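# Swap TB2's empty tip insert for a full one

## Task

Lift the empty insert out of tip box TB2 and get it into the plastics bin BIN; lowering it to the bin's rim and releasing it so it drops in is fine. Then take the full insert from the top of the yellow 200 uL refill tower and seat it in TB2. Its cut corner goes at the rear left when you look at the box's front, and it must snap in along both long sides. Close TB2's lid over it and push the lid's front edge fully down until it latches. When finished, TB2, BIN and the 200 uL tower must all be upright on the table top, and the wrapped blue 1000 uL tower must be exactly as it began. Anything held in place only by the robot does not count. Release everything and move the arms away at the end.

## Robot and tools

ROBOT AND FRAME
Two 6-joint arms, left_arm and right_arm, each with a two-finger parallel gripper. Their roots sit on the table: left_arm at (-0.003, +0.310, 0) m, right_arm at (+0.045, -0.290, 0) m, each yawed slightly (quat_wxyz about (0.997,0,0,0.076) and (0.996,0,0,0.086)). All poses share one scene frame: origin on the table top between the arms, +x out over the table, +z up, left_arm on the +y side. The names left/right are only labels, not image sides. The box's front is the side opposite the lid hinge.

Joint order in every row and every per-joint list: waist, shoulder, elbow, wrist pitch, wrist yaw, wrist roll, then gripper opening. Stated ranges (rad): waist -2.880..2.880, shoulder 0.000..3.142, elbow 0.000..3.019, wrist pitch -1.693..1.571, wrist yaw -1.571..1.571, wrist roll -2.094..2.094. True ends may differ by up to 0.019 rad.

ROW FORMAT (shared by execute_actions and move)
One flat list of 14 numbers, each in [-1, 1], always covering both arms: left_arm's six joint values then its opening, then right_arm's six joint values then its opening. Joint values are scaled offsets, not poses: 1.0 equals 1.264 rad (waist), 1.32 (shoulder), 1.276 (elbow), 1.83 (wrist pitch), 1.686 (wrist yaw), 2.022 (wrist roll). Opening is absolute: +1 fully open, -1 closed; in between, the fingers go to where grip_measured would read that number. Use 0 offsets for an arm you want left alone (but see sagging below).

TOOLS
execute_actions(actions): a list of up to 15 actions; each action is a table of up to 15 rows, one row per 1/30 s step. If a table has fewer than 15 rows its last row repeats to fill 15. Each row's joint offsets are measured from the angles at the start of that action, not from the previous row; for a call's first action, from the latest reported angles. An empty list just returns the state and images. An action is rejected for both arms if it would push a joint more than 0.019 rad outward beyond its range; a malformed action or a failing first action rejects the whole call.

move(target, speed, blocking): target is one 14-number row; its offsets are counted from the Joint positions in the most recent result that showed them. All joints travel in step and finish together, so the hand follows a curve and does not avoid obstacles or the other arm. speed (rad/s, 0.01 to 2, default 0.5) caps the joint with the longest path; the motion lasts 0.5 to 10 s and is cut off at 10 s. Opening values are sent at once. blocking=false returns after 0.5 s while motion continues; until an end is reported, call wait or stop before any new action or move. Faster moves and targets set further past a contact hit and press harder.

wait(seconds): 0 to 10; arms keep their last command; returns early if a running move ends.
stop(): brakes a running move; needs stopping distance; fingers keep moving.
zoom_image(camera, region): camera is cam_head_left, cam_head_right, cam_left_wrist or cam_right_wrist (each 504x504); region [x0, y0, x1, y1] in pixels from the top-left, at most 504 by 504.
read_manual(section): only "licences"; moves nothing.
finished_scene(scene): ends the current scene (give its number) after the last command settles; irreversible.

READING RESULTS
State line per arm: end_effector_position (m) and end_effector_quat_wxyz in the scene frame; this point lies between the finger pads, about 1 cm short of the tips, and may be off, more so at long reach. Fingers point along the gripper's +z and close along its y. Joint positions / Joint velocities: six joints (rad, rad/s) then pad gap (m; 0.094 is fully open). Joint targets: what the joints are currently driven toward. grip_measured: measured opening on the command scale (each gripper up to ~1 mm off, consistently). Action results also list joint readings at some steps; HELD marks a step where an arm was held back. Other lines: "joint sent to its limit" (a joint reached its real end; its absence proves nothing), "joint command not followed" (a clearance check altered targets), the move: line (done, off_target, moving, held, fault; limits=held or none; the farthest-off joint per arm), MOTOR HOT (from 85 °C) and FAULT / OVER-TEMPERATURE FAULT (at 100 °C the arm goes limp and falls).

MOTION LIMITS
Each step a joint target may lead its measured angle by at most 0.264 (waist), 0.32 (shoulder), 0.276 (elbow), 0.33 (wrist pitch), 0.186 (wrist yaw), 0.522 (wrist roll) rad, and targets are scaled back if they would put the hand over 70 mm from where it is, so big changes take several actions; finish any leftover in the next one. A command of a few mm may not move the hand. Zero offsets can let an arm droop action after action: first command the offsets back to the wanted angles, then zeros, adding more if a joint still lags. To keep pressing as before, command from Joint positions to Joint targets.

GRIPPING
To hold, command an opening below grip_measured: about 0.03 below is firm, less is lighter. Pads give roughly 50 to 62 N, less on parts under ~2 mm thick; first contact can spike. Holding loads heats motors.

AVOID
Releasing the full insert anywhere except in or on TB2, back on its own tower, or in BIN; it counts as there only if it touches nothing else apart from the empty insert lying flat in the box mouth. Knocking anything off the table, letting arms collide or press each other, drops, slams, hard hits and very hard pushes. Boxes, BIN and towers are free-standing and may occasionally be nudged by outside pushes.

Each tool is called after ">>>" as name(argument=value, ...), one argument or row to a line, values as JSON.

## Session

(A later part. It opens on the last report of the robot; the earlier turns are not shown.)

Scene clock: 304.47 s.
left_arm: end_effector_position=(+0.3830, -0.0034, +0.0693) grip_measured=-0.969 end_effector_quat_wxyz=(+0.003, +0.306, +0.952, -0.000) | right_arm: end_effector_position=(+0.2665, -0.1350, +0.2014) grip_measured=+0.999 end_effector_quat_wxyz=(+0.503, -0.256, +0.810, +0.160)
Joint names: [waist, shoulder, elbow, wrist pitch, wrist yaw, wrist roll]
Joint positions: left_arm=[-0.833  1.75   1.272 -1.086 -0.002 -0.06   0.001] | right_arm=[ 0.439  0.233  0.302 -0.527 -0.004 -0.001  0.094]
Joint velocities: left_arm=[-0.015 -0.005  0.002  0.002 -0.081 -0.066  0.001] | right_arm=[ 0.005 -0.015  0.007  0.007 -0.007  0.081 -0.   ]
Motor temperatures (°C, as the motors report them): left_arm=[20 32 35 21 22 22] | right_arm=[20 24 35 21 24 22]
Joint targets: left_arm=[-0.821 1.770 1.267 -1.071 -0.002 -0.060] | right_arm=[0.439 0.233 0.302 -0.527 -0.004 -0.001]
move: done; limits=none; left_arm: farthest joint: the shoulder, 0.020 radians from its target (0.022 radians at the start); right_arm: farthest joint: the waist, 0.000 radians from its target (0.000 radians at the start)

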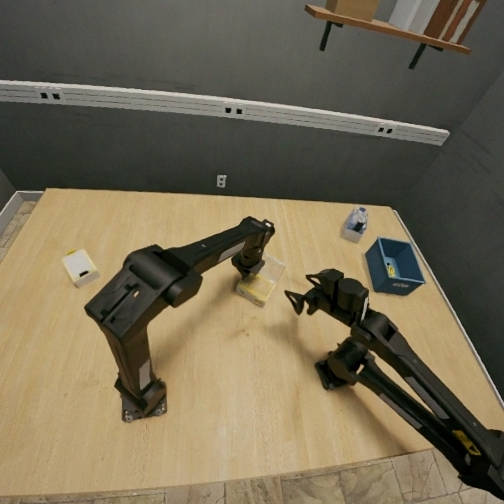

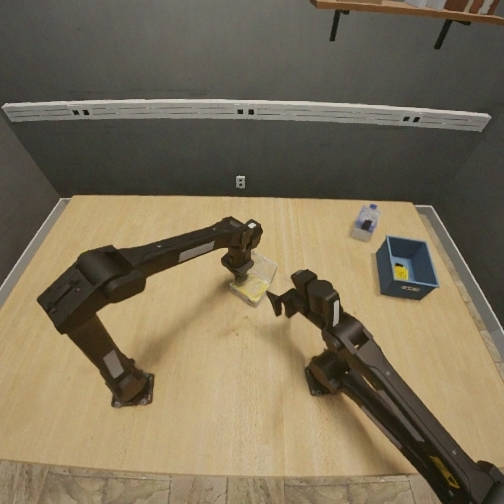

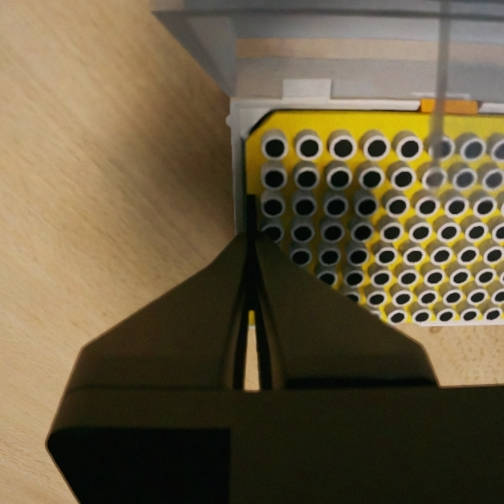

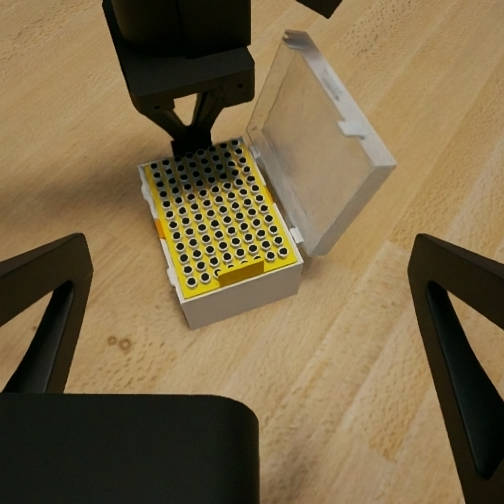

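Shift slightly along +L with the waist, then lower with the shoulder.

>>> execute_actions(
  actions=[
    [[0.0115,0.012,0,0,0,0,-1,0,0,0,0,0,0,1],[0.012,0.012,0,0,0,0,-1,0,0,0,0,0,0,1],[0.012,0.012,0,0,0,0,-1,0,0,0,0,0,0,1],[0.012,0.012,0,0,0,0,-1,0,0,0,0,0,0,1],[0.012,0.012,0,0,0,0,-1,0,0,0,0,0,0,1],[0.012,0.012,0,0,0,0,-1,0,0,0,0,0,0,1],[0.012,0.015,0,0,0,0,-1,0,0,0,0,0,0,1],[0.012,0.017,0,0,0,0,-1,0,0,0,0,0,0,1],[0.012,0.019,0,0,0,0,-1,0,0,0,0,0,0,1]],
  ],
)

>>> wait(
  seconds=0.2,
)

>>> zoom_image(
  camera="cam_right_wrist",
  region=[110, 110, 340, 340],
)

Scene clock: 309.40 s.
left_arm: end_effector_position=(+0.3836, -0.0024, +0.0679) grip_measured=-0.969 end_effector_quat_wxyz=(+0.002, +0.305, +0.952, +0.000) | right_arm: end_effector_position=(+0.2665, -0.1350, +0.2014) grip_measured=+0.999 end_effector_quat_wxyz=(+0.503, -0.256, +0.810, +0.160)
Joint names: [waist, shoulder, elbow, wrist pitch, wrist yaw, wrist roll]
Joint positions: left_arm=[-0.831  1.753  1.272 -1.086 -0.002 -0.06   0.001] | right_arm=[ 0.439  0.233  0.302 -0.527 -0.004 -0.001  0.094]
Joint velocities: left_arm=[ 0.005  0.005 -0.002 -0.002 -0.007 -0.037 -0.   ] | right_arm=[-0.005  0.005 -0.017 -0.002 -0.022 -0.051  0.   ]
Motor temperatures (°C, as the motors report them): left_arm=[20 32 35 21 22 22] | right_arm=[20 24 35 21 24 22]
Joint targets: left_arm=[-0.819 1.776 1.272 -1.086 -0.002 -0.060] | right_arm=[0.439 0.233 0.302 -0.527 -0.004 -0.001]
Step readings (joint positions):
0: left_arm=[-0.833 1.750 1.272 -1.086 -0.002 -0.060] | right_arm=[0.439 0.233 0.302 -0.527 -0.004 -0.001]
1: left_arm=[-0.833 1.750 1.272 -1.086 -0.002 -0.060] | right_arm=[0.439 0.233 0.302 -0.527 -0.004 -0.001]
2: left_arm=[-0.833 1.750 1.272 -1.086 -0.002 -0.060] | right_arm=[0.439 0.233 0.302 -0.527 -0.004 -0.001]
4: left_arm=[-0.833 1.750 1.272 -1.086 -0.002 -0.060] | right_arm=[0.439 0.233 0.302 -0.527 -0.004 -0.001]
8: left_arm=[-0.831 1.751 1.272 -1.086 -0.002 -0.060] | right_arm=[0.439 0.233 0.302 -0.527 -0.004 -0.001]
15: Joint positions above

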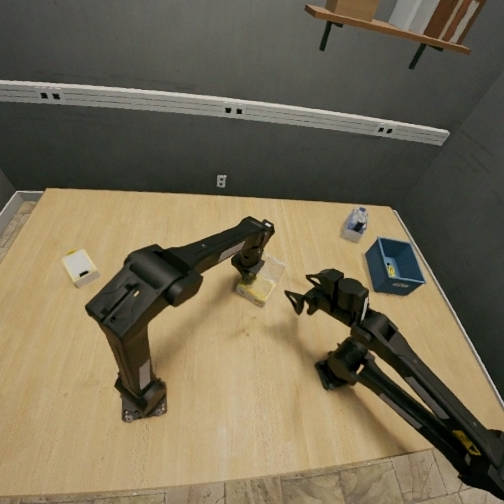

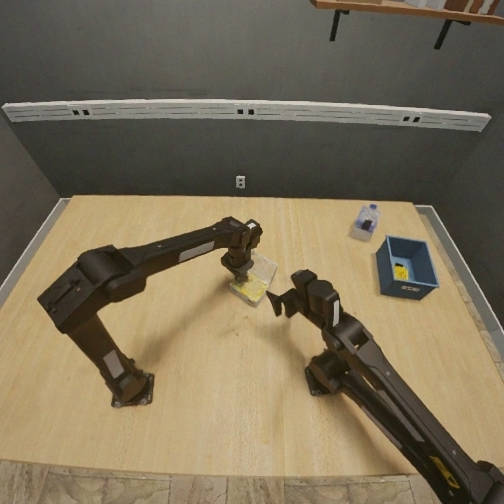

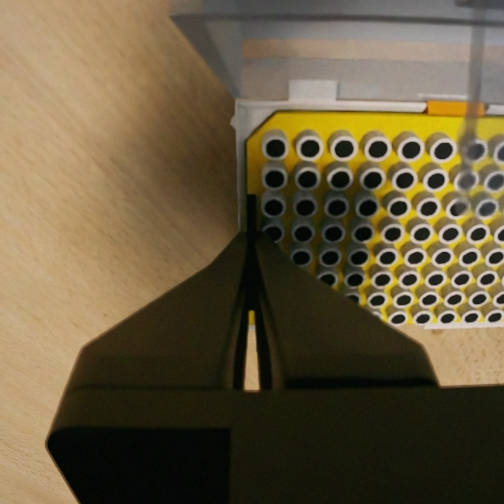

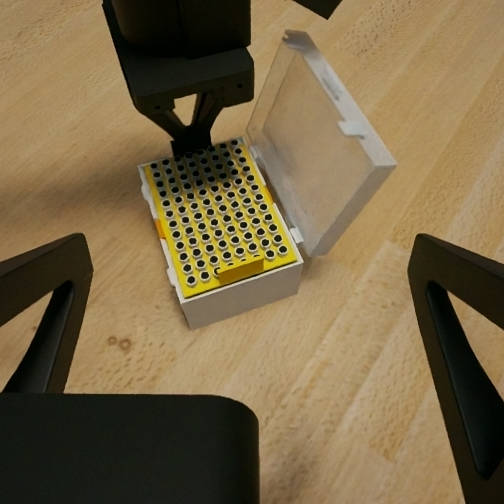

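Scene clock: 309.60 s.
left_arm: end_effector_position=(+0.3836, -0.0024, +0.0679) grip_measured=-0.969 end_effector_quat_wxyz=(+0.002, +0.305, +0.952, +0.000) | right_arm: end_effector_position=(+0.2665, -0.1350, +0.2014) grip_measured=+0.999 end_effector_quat_wxyz=(+0.503, -0.256, +0.810, +0.160)
Joint names: [waist, shoulder, elbow, wrist pitch, wrist yaw, wrist roll]
Joint positions: left_arm=[-0.831  1.753  1.272 -1.086 -0.002 -0.06   0.001] | right_arm=[ 0.439  0.233  0.302 -0.527 -0.004 -0.001  0.094]
Joint velocities: left_arm=[ 0.005 -0.005  0.007 -0.007 -0.051  0.007 -0.   ] | right_arm=[-0.015 -0.005 -0.012 -0.002 -0.022 -0.022  0.   ]
Motor temperatures (°C, as the motors report them): left_arm=[20 32 35 21 22 22] | right_arm=[20 24 35 21 24 22]
Joint targets: left_arm=[-0.819 1.776 1.272 -1.086 -0.002 -0.060] | right_arm=[0.439 0.233 0.302 -0.527 -0.004 -0.001]
wait: 0.20 s; at rest by 0.17 s

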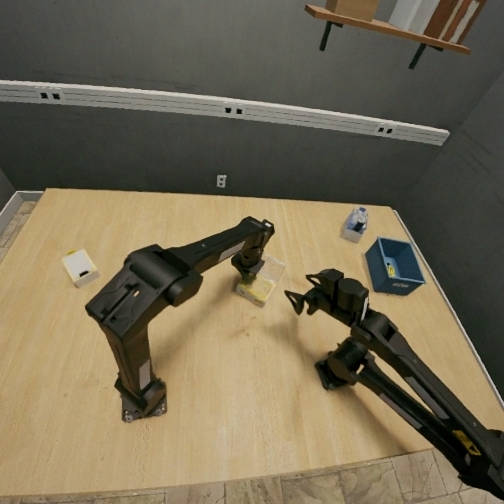

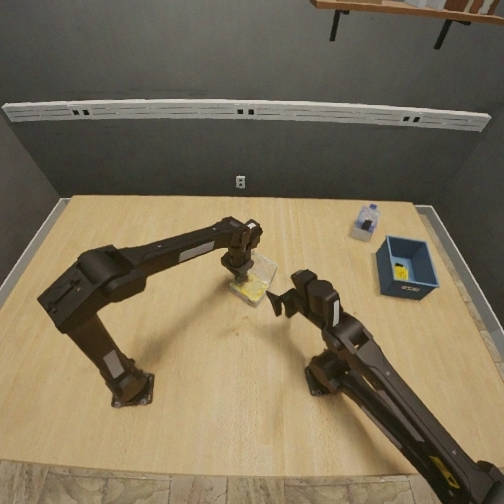

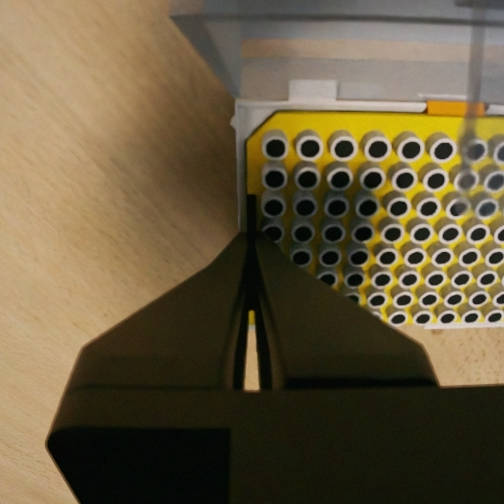

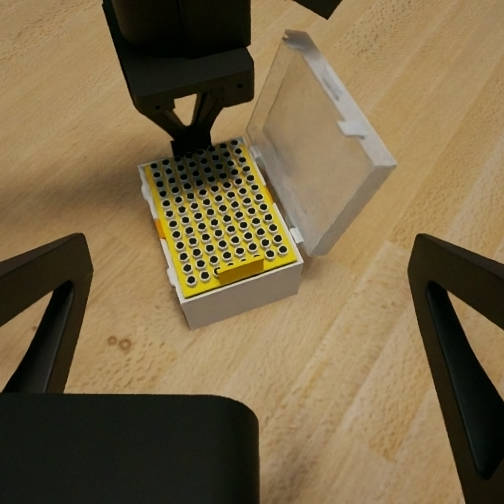

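Region (110, 110, 340, 340) of cam_right_wrist's 504x504 image, scaled by 2.191, with more detail than that image has.

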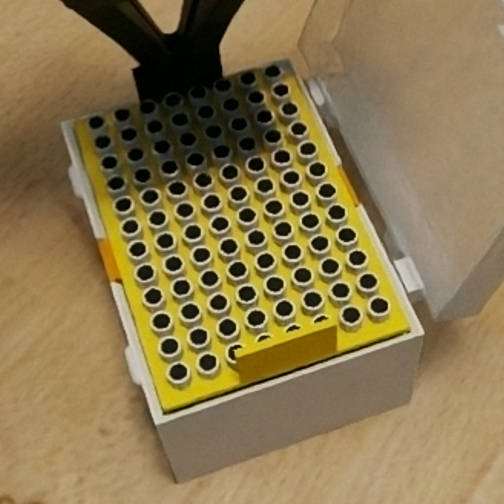

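>>> execute_actions(
  actions=[
    [[0,0,0.01,0,0,0,-1,0,0,0,0,0,0,1],[0,0,0.01,0,0,0,-0.95,0,0,0,0,0,0,1],[0,0,0.01,0,0,0,-0.9,0,0,0,0,0,0,1],[0,0,0.01,0,0,0,-0.85,0,0,0,0,0,0,1],[0,0,0.01,0,0,0,-0.75,0,0,0,0,0,0,1],[0,-0.01,0.01,0,0,0,-0.75,0,0,0,0,0,0,1],[0,-0.015,0.01,0,0,0,-0.75,0,0,0,0,0,0,1],[0,-0.02,0.01,0,0,0,-0.75,0,0,0,0,0,0,1],[0,-0.025,0.01,0,0,0,-0.75,0,0,0,0,0,0,1],[0,-0.03,0.01,0,0,0,-0.75,0,0,0,0,0,0,1],[0,-0.035,0.01,0,0,0,-0.75,0,0,0,0,0,0,1],[0,-0.04,0.01,0,0,0,-0.75,0,0,0,0,0,0,1],[0,-0.045,0.01,0,0,0,-0.75,0,0,0,0,0,0,1],[0,-0.05,0.01,0,0,0,-0.75,0,0,0,0,0,0,1]],
  ],
)

>>> zoom_image(
  camera="cam_right_wrist",
  region=[110, 110, 340, 340],
)

Scene clock: 318.13 s.
left_arm: end_effector_position=(+0.3852, -0.0037, +0.0858) grip_measured=-0.752 end_effector_quat_wxyz=(+0.019, +0.305, +0.952, -0.007) | right_arm: end_effector_position=(+0.2665, -0.1350, +0.2014) grip_measured=+0.999 end_effector_quat_wxyz=(+0.503, -0.256, +0.810, +0.160)
Joint names: [waist, shoulder, elbow, wrist pitch, wrist yaw, wrist roll]
Joint positions: left_arm=[-0.831  1.716  1.272 -1.086 -0.002 -0.06   0.012] | right_arm=[ 0.439  0.233  0.302 -0.527 -0.004 -0.001  0.094]
Joint velocities: left_arm=[-0.005 -0.239  0.007  0.007 -0.022  0.037 -0.001] | right_arm=[ 0.005 -0.005 -0.017  0.012 -0.066 -0.022 -0.   ]
Motor temperatures (°C, as the motors report them): left_arm=[20 32 35 21 22 22] | right_arm=[20 24 36 21 24 22]
Joint targets: left_arm=[-0.831 1.687 1.285 -1.086 -0.002 -0.060] | right_arm=[0.439 0.233 0.302 -0.527 -0.004 -0.001]
Step readings (joint positions):
0: left_arm=[-0.831 1.753 1.272 -1.086 -0.002 -0.060] | right_arm=[0.439 0.233 0.302 -0.527 -0.004 -0.001]
1: left_arm=[-0.831 1.753 1.272 -1.086 -0.002 -0.060] | right_arm=[0.439 0.233 0.302 -0.527 -0.004 -0.001]
2: left_arm=[-0.831 1.753 1.272 -1.086 -0.002 -0.060] | right_arm=[0.439 0.233 0.302 -0.527 -0.004 -0.001]
4: left_arm=[-0.831 1.753 1.272 -1.086 -0.002 -0.060] | right_arm=[0.439 0.233 0.302 -0.527 -0.004 -0.001]
8: left_arm=[-0.831 1.752 1.272 -1.086 -0.002 -0.060] | right_arm=[0.439 0.233 0.302 -0.527 -0.004 -0.001]
15: Joint positions above

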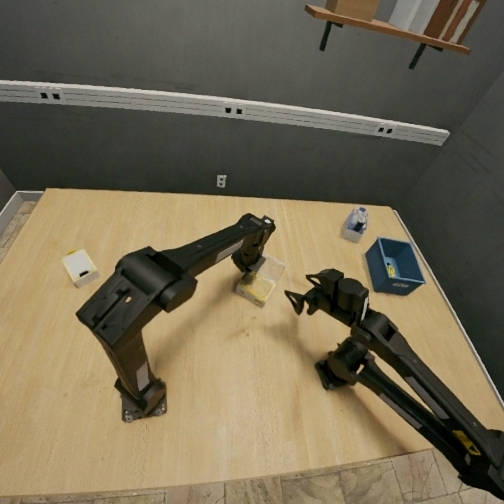

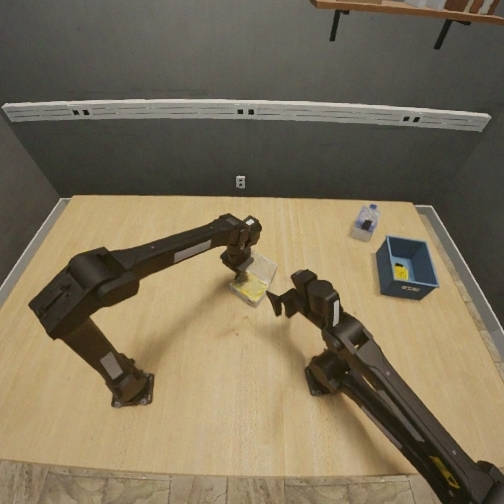

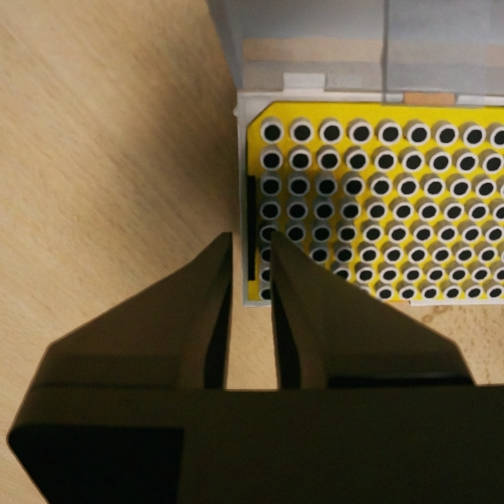

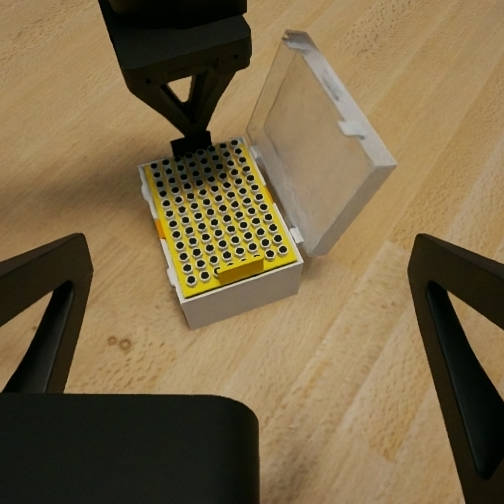

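Region (110, 110, 340, 340) of cam_right_wrist's 504x504 image, scaled by 2.191, with more detail than that image has.

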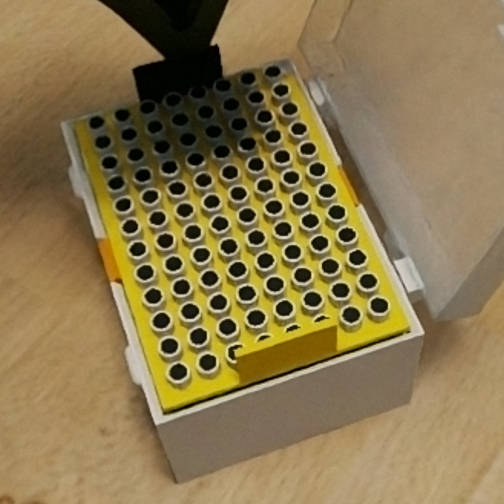

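>>> move(
  target=[-0.097,-0.064,-0.0925,0.123,0,-0.061,-0.75, 0,0,0,0,0,0,1],
  speed=0.25,
)

Scene clock: 328.63 s.
left_arm: end_effector_position=(+0.3523, -0.0515, +0.0847) grip_measured=-0.752 end_effector_quat_wxyz=(+0.093, +0.304, +0.947, -0.048) | right_arm: end_effector_position=(+0.2665, -0.1350, +0.2014) grip_measured=+0.999 end_effector_quat_wxyz=(+0.503, -0.256, +0.810, +0.160)
Joint names: [waist, shoulder, elbow, wrist pitch, wrist yaw, wrist roll]
Joint positions: left_arm=[-0.946  1.645  1.16  -0.878 -0.002 -0.173  0.012] | right_arm=[ 0.439  0.233  0.302 -0.527 -0.004 -0.001  0.094]
Joint velocities: left_arm=[ 0.005 -0.005  0.002 -0.007 -0.007 -0.066  0.   ] | right_arm=[-0.005 -0.005 -0.012  0.002 -0.051 -0.022  0.   ]
Motor temperatures (°C, as the motors report them): left_arm=[20 32 35 21 22 22] | right_arm=[20 24 36 21 24 22]
Joint targets: left_arm=[-0.953 1.631 1.154 -0.861 -0.002 -0.183] | right_arm=[0.439 0.233 0.302 -0.527 -0.004 -0.001]
move: done; limits=none; left_arm: farthest joint: the wrist pitch, 0.017 radians from its target (0.225 radians at the start); right_arm: farthest joint: the waist, 0.000 radians from its target (0.000 radians at the start)

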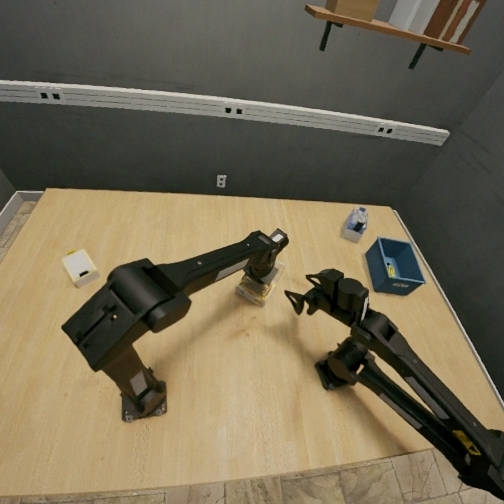

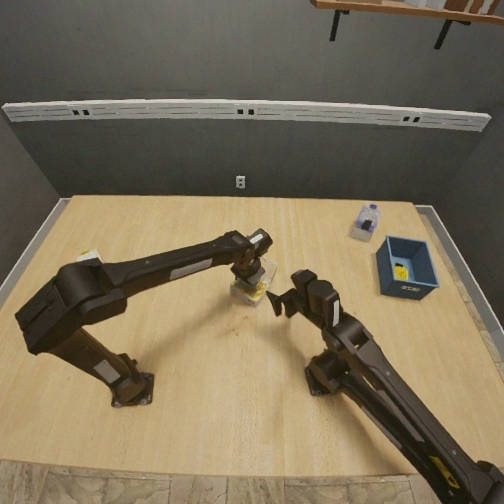

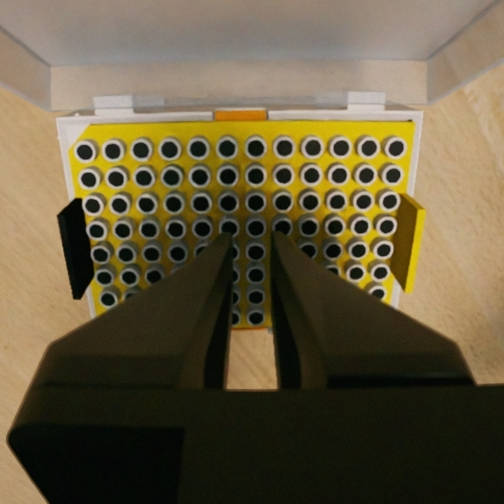

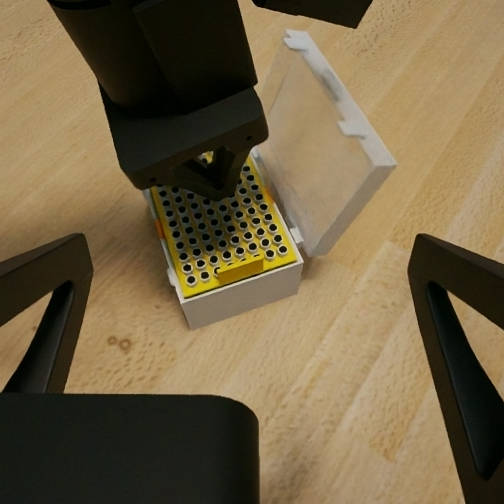

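>>> move(
  target=[0,0.066,-0.004,0,0,0,-0.75, 0,0,0,0,0,0,1],
  speed=0.07,
)

Scene clock: 333.73 s.
left_arm: end_effector_position=(+0.3501, -0.0492, +0.0587) grip_measured=-0.752 end_effector_quat_wxyz=(+0.069, +0.304, +0.949, -0.035) | right_arm: end_effector_position=(+0.2665, -0.1350, +0.2014) grip_measured=+0.999 end_effector_quat_wxyz=(+0.503, -0.256, +0.810, +0.160)
Joint names: [waist, shoulder, elbow, wrist pitch, wrist yaw, wrist roll]
Joint positions: left_arm=[-0.946  1.698  1.16  -0.878 -0.002 -0.173  0.012] | right_arm=[ 0.439  0.233  0.302 -0.527 -0.004 -0.001  0.094]
Joint velocities: left_arm=[-0.005 -0.005 -0.007 -0.012  0.022  0.007 -0.   ] | right_arm=[ 0.005  0.005  0.002 -0.012  0.022  0.037 -0.001]
Motor temperatures (°C, as the motors report them): left_arm=[20 32 35 21 22 22] | right_arm=[20 24 36 21 24 22]
Joint targets: left_arm=[-0.946 1.732 1.155 -0.878 -0.002 -0.172] | right_arm=[0.439 0.233 0.302 -0.527 -0.004 -0.001]
move: off_target (left_arm); limits=none; left_arm: farthest joint: the shoulder, 0.034 radians from its target (0.087 radians at the start); right_arm: farthest joint: the waist, 0.000 radians from its target (0.000 radians at the start)

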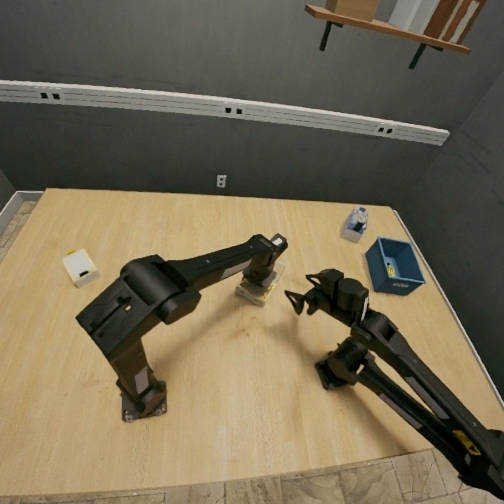

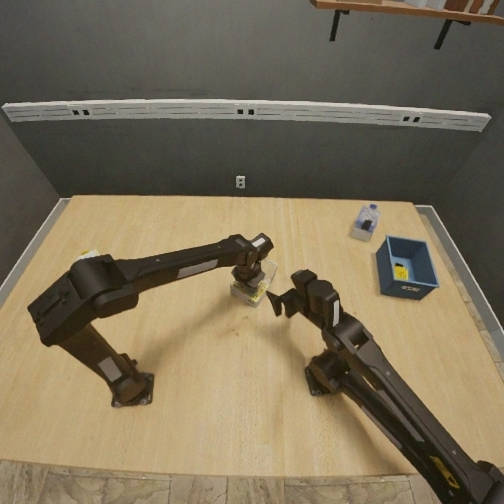

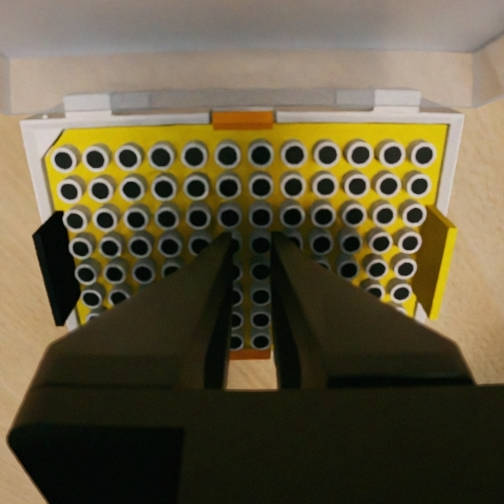

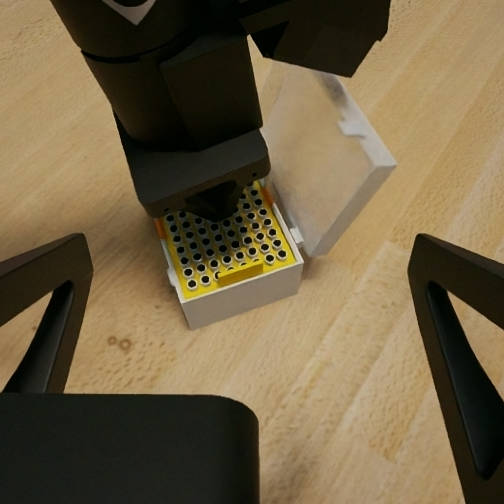

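>>> move(
  target=[0,-0.0705,0.035,0,0,0,-1, 0,0,0,0,0,0,1],
  speed=0.2,
)

>>> move(
  target=[0,0,0.2435,-0.239,0,0,-1, 0,0,0,0,0,0,1],
  speed=0.5,
)

>>> zoom_image(
  camera="cam_right_wrist",
  region=[110, 110, 340, 340],
)

Scene clock: 342.90 s.
left_arm: end_effector_position=(+0.3536, -0.0523, +0.1043) grip_measured=-0.985 end_effector_quat_wxyz=(+0.111, +0.303, +0.945, -0.056) | right_arm: end_effector_position=(+0.2665, -0.1350, +0.2014) grip_measured=+0.999 end_effector_quat_wxyz=(+0.503, -0.256, +0.810, +0.160)
Joint names: [waist, shoulder, elbow, wrist pitch, wrist yaw, wrist roll]
Joint positions: left_arm=[-0.946  1.604  1.16  -0.878 -0.004 -0.173  0.001] | right_arm=[ 0.439  0.233  0.302 -0.527 -0.004 -0.001  0.094]
Joint velocities: left_arm=[-0.005 -0.005  0.012 -0.007  0.022 -0.066  0.   ] | right_arm=[-0.005 -0.005  0.002 -0.002 -0.022 -0.022  0.   ]
Motor temperatures (°C, as the motors report them): left_arm=[20 32 35 21 22 22] | right_arm=[20 24 36 21 24 22]
Joint targets: left_arm=[-0.946 1.605 1.205 -0.878 -0.002 -0.173] | right_arm=[0.439 0.233 0.302 -0.527 -0.004 -0.001]
move: off_target (left_arm); limits=none; left_arm: farthest joint: the elbow, 0.044 radians from its target (0.044 radians at the start); right_arm: farthest joint: the waist, 0.000 radians from its target (0.000 radians at the start)

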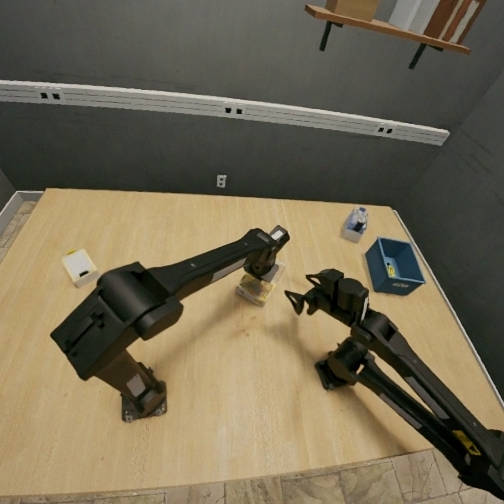

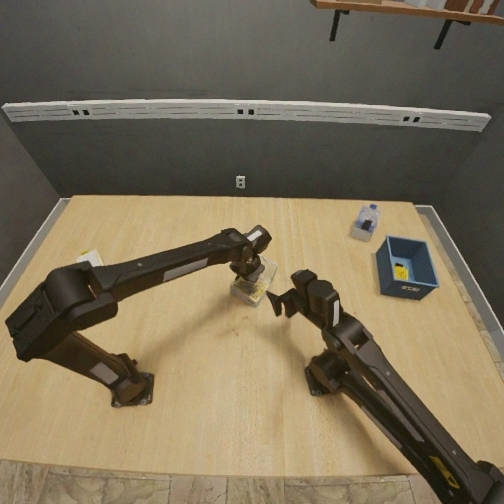

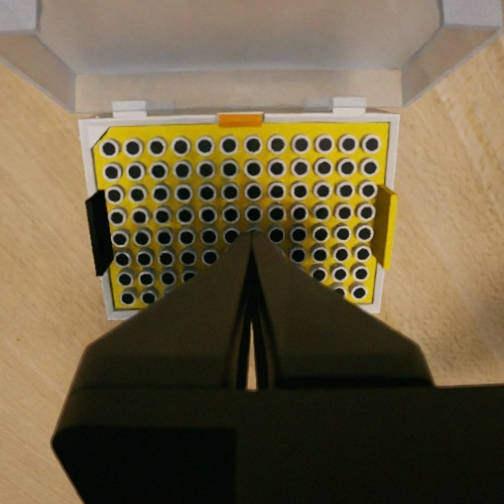

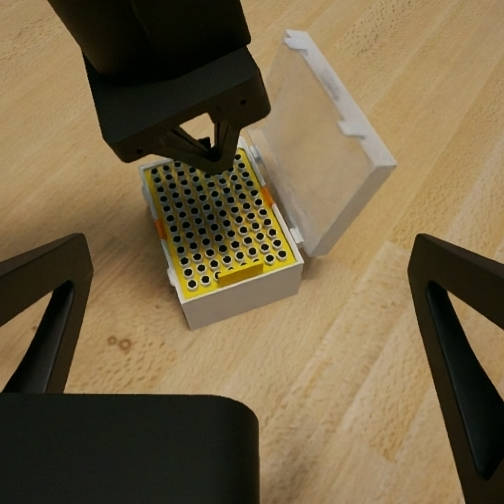

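Scene clock: 344.30 s.
left_arm: end_effector_position=(+0.3485, -0.0471, +0.1943) grip_measured=-0.985 end_effector_quat_wxyz=(+0.041, +0.305, +0.951, -0.020) | right_arm: end_effector_position=(+0.2665, -0.1350, +0.2014) grip_measured=+0.999 end_effector_quat_wxyz=(+0.503, -0.256, +0.810, +0.160)
Joint names: [waist, shoulder, elbow, wrist pitch, wrist yaw, wrist roll]
Joint positions: left_arm=[-0.946  1.604  1.426 -1.302 -0.004 -0.173  0.001] | right_arm=[ 0.439  0.233  0.302 -0.527 -0.004 -0.001  0.094]
Joint velocities: left_arm=[-0.005 -0.015  0.007  0.007  0.022  0.022 -0.   ] | right_arm=[ 0.005 -0.015 -0.012 -0.022 -0.051  0.022 -0.   ]
Motor temperatures (°C, as the motors report them): left_arm=[20 32 35 21 22 22] | right_arm=[20 24 36 21 24 22]
Joint targets: left_arm=[-0.946 1.604 1.471 -1.315 -0.004 -0.173] | right_arm=[0.439 0.233 0.302 -0.527 -0.004 -0.001]
move: off_target (left_arm); limits=none; left_arm: farthest joint: the elbow, 0.044 radians from its target (0.310 radians at the start); right_arm: farthest joint: the waist, 0.000 radians from its target (0.000 radians at the start)

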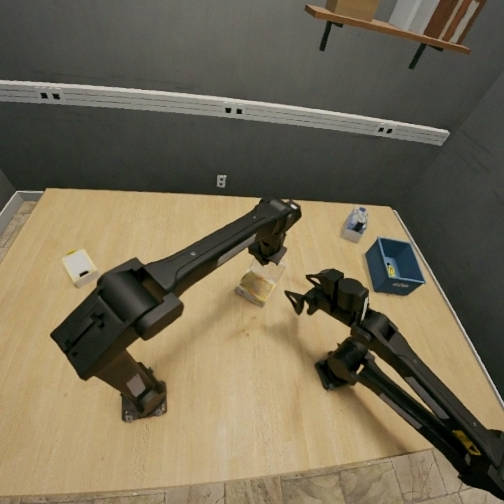

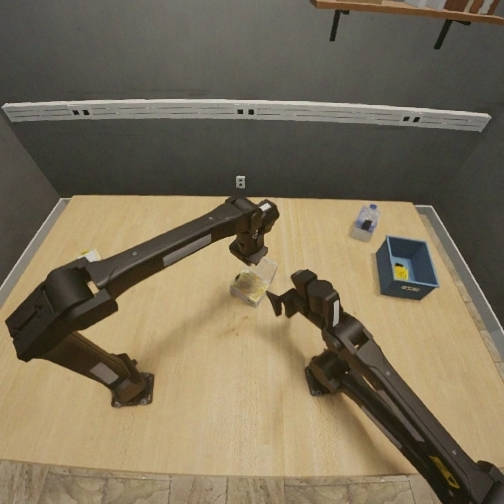

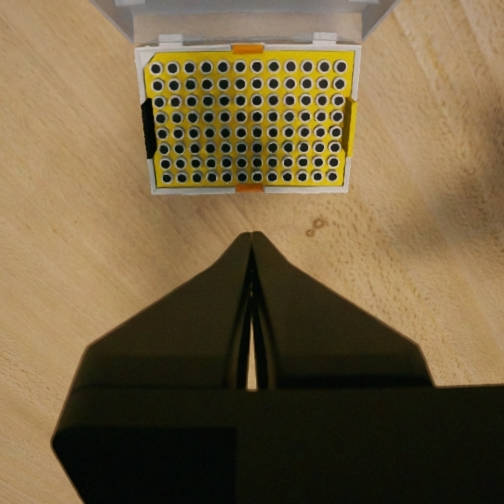

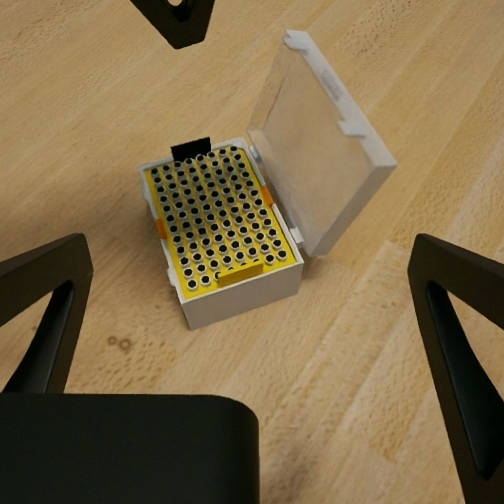

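Region (110, 110, 340, 340) of cam_right_wrist's 504x504 image, scaled by 2.191, with more detail than that image has.

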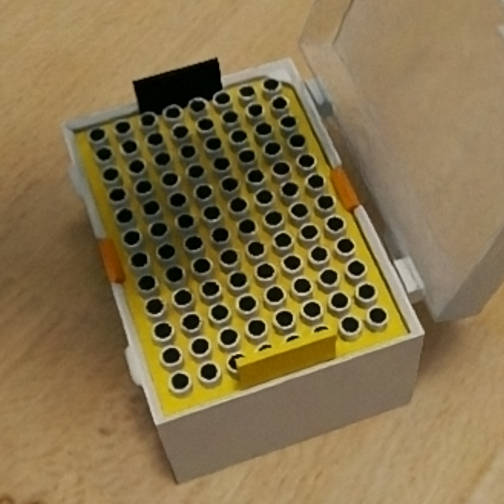

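>>> move(
  target=[0.038,0.2826,0.387,-0.0667,0,0,-1, 0,0,0,0,0,0,1],
  speed=0.5,
)

Scene clock: 348.00 s.
left_arm: end_effector_position=(+0.4525, -0.1198, +0.1739) grip_measured=-0.985 end_effector_quat_wxyz=(+0.031, +0.287, +0.957, -0.013) | right_arm: end_effector_position=(+0.2665, -0.1350, +0.2014) grip_measured=+0.999 end_effector_quat_wxyz=(+0.503, -0.256, +0.810, +0.160)
Joint names: [waist, shoulder, elbow, wrist pitch, wrist yaw, wrist roll]
Joint positions: left_arm=[-0.909  1.962  1.869 -1.411 -0.004 -0.173  0.001] | right_arm=[ 0.439  0.233  0.302 -0.527 -0.004 -0.001  0.094]
Joint velocities: left_arm=[-0.015 -0.015 -0.012  0.002 -0.11  -0.051 -0.   ] | right_arm=[-0.005 -0.005 -0.012 -0.007 -0.007  0.037  0.001]
Motor temperatures (°C, as the motors report them): left_arm=[20 32 37 21 22 22] | right_arm=[20 24 36 21 24 22]
Joint targets: left_arm=[-0.898 1.977 1.920 -1.424 -0.004 -0.173] | right_arm=[0.439 0.233 0.302 -0.527 -0.004 -0.001]
move: off_target (left_arm); limits=none; left_arm: farthest joint: the elbow, 0.051 radians from its target (0.493 radians at the start); right_arm: farthest joint: the waist, 0.000 radians from its target (0.000 radians at the start)

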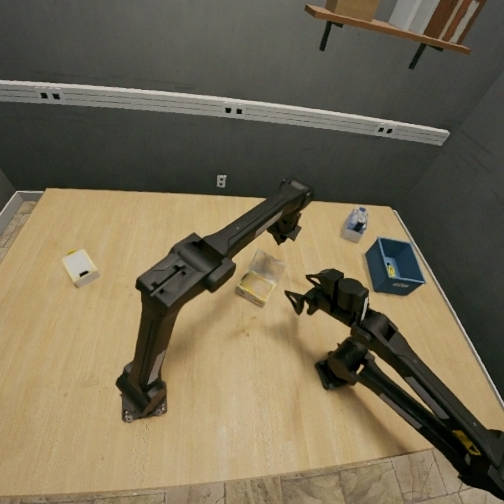

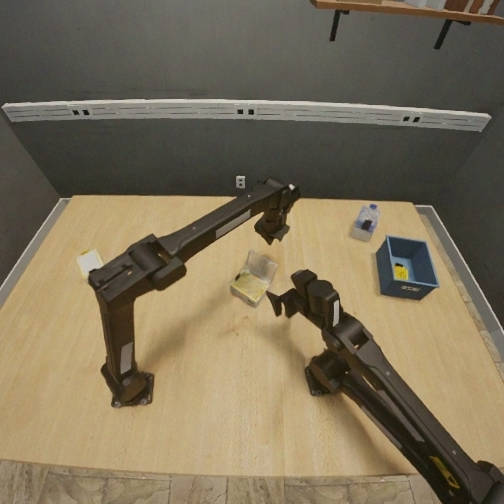

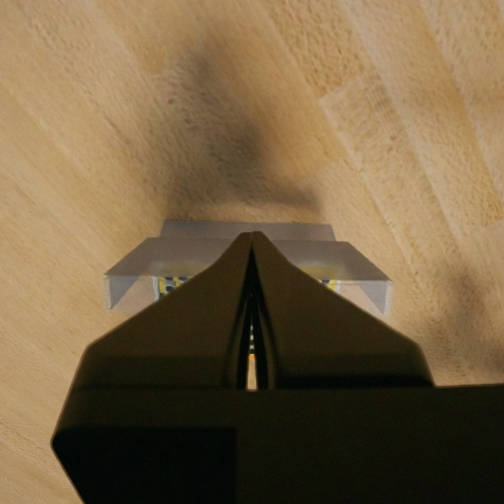

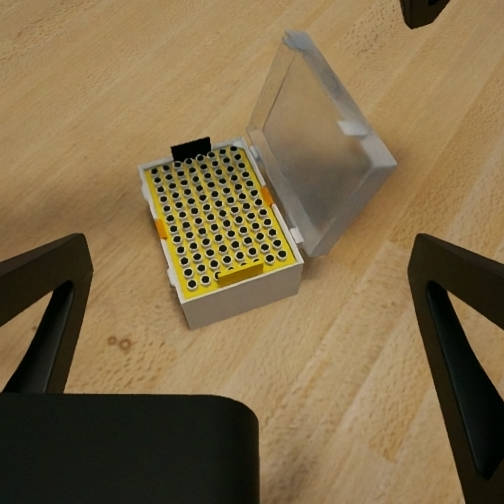

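>>> move(
  target=[0,0.085,0.01,0,0,0,-1, 0,0,0,0,0,0,1],
  speed=0.2,
)

>>> move(
  target=[-0.028,-0.206,-0.311,0.083,0,0,-1, 0,0,0,0,0,0,1],
  speed=0.15,
)

Scene clock: 354.93 s.
left_arm: end_effector_position=(+0.4533, -0.1206, +0.1099) grip_measured=-0.985 end_effector_quat_wxyz=(-0.016, +0.288, +0.958, +0.010) | right_arm: end_effector_position=(+0.2665, -0.1350, +0.2014) grip_measured=+0.999 end_effector_quat_wxyz=(+0.503, -0.256, +0.810, +0.160)
Joint names: [waist, shoulder, elbow, wrist pitch, wrist yaw, wrist roll]
Joint positions: left_arm=[-0.909  2.068  1.869 -1.411 -0.004 -0.173  0.001] | right_arm=[ 0.439  0.233  0.302 -0.527 -0.004 -0.001  0.094]
Joint velocities: left_arm=[-0.005 -0.005  0.007 -0.027 -0.022 -0.037  0.001] | right_arm=[ 0.005 -0.005 -0.012  0.007  0.007  0.051  0.001]
Motor temperatures (°C, as the motors report them): left_arm=[20 33 38 21 22 22] | right_arm=[20 24 36 21 24 22]
Joint targets: left_arm=[-0.909 2.074 1.882 -1.411 -0.004 -0.173] | right_arm=[0.439 0.233 0.302 -0.527 -0.004 -0.001]
move: done; limits=none; left_arm: farthest joint: the elbow, 0.013 radians from its target (0.013 radians at the start); right_arm: farthest joint: the waist, 0.000 radians from its target (0.000 radians at the start)

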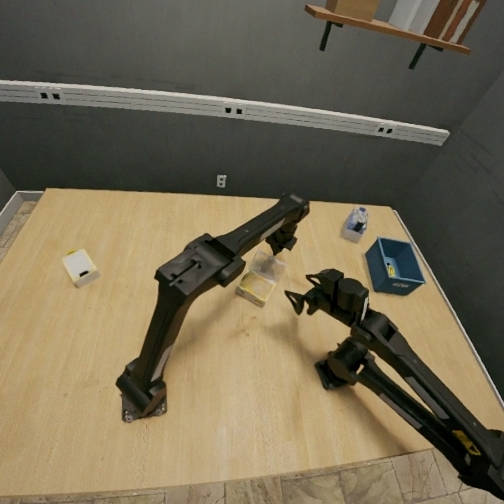

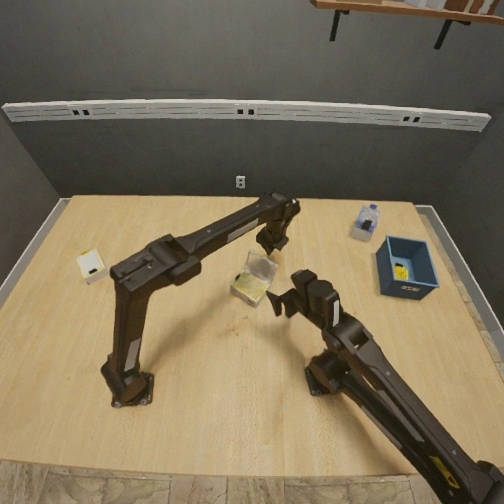

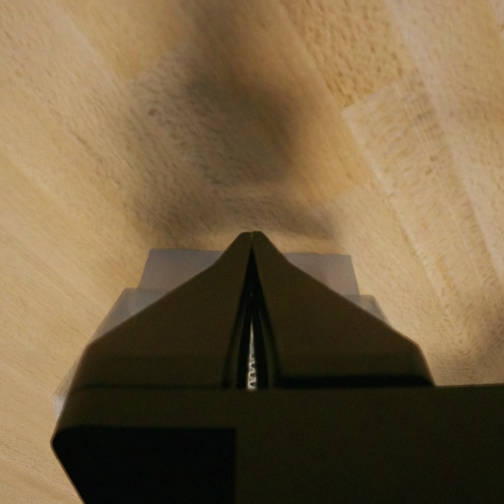

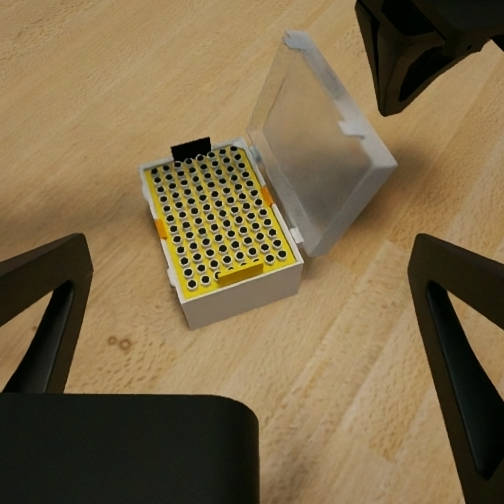

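Scene clock: 357.97 s.
left_arm: end_effector_position=(+0.3746, -0.0630, +0.1129) grip_measured=-0.985 end_effector_quat_wxyz=(-0.014, +0.299, +0.954, +0.009) | right_arm: end_effector_position=(+0.2665, -0.1350, +0.2014) grip_measured=+0.999 end_effector_quat_wxyz=(+0.503, -0.256, +0.810, +0.160)
Joint names: [waist, shoulder, elbow, wrist pitch, wrist yaw, wrist roll]
Joint positions: left_arm=[-0.931  1.809  1.478 -1.273 -0.004 -0.173  0.001] | right_arm=[ 0.439  0.233  0.302 -0.527 -0.004 -0.001  0.094]
Joint velocities: left_arm=[-0.015 -0.015  0.007  0.002  0.022 -0.037  0.001] | right_arm=[ 0.005 -0.005  0.002  0.002  0.007 -0.081  0.   ]
Motor temperatures (°C, as the motors report them): left_arm=[20 33 38 21 22 22] | right_arm=[20 24 36 21 24 22]
Joint targets: left_arm=[-0.944 1.796 1.472 -1.259 -0.004 -0.173] | right_arm=[0.439 0.233 0.302 -0.527 -0.004 -0.001]
move: done; limits=none; left_arm: farthest joint: the wrist pitch, 0.014 radians from its target (0.152 radians at the start); right_arm: farthest joint: the waist, 0.000 radians from its target (0.000 radians at the start)

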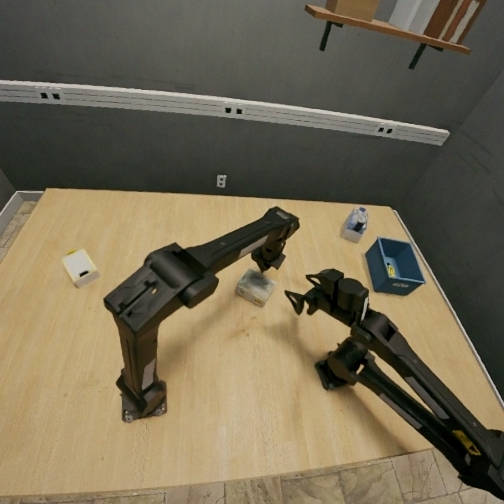

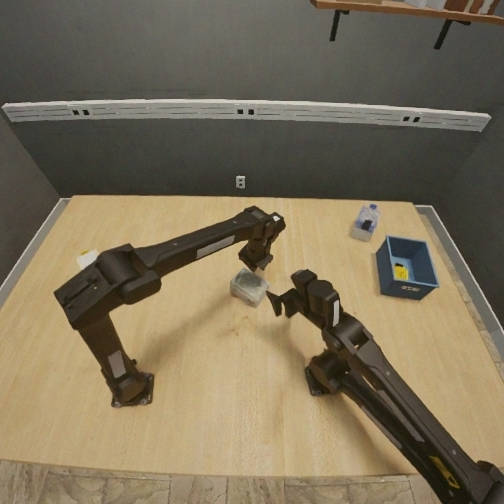

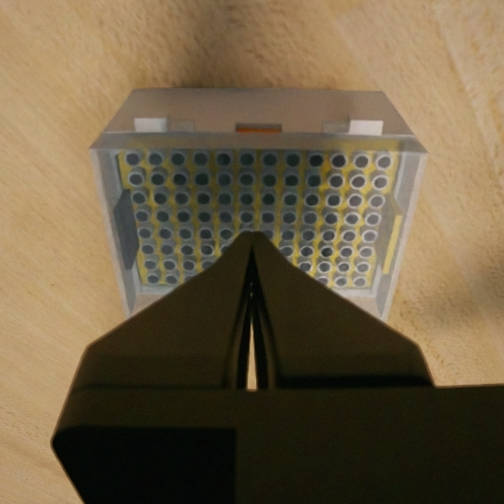

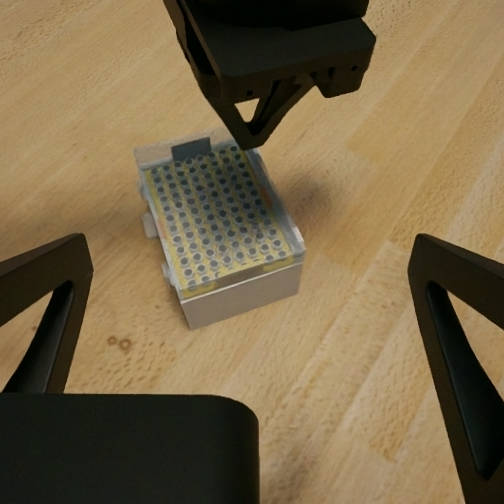

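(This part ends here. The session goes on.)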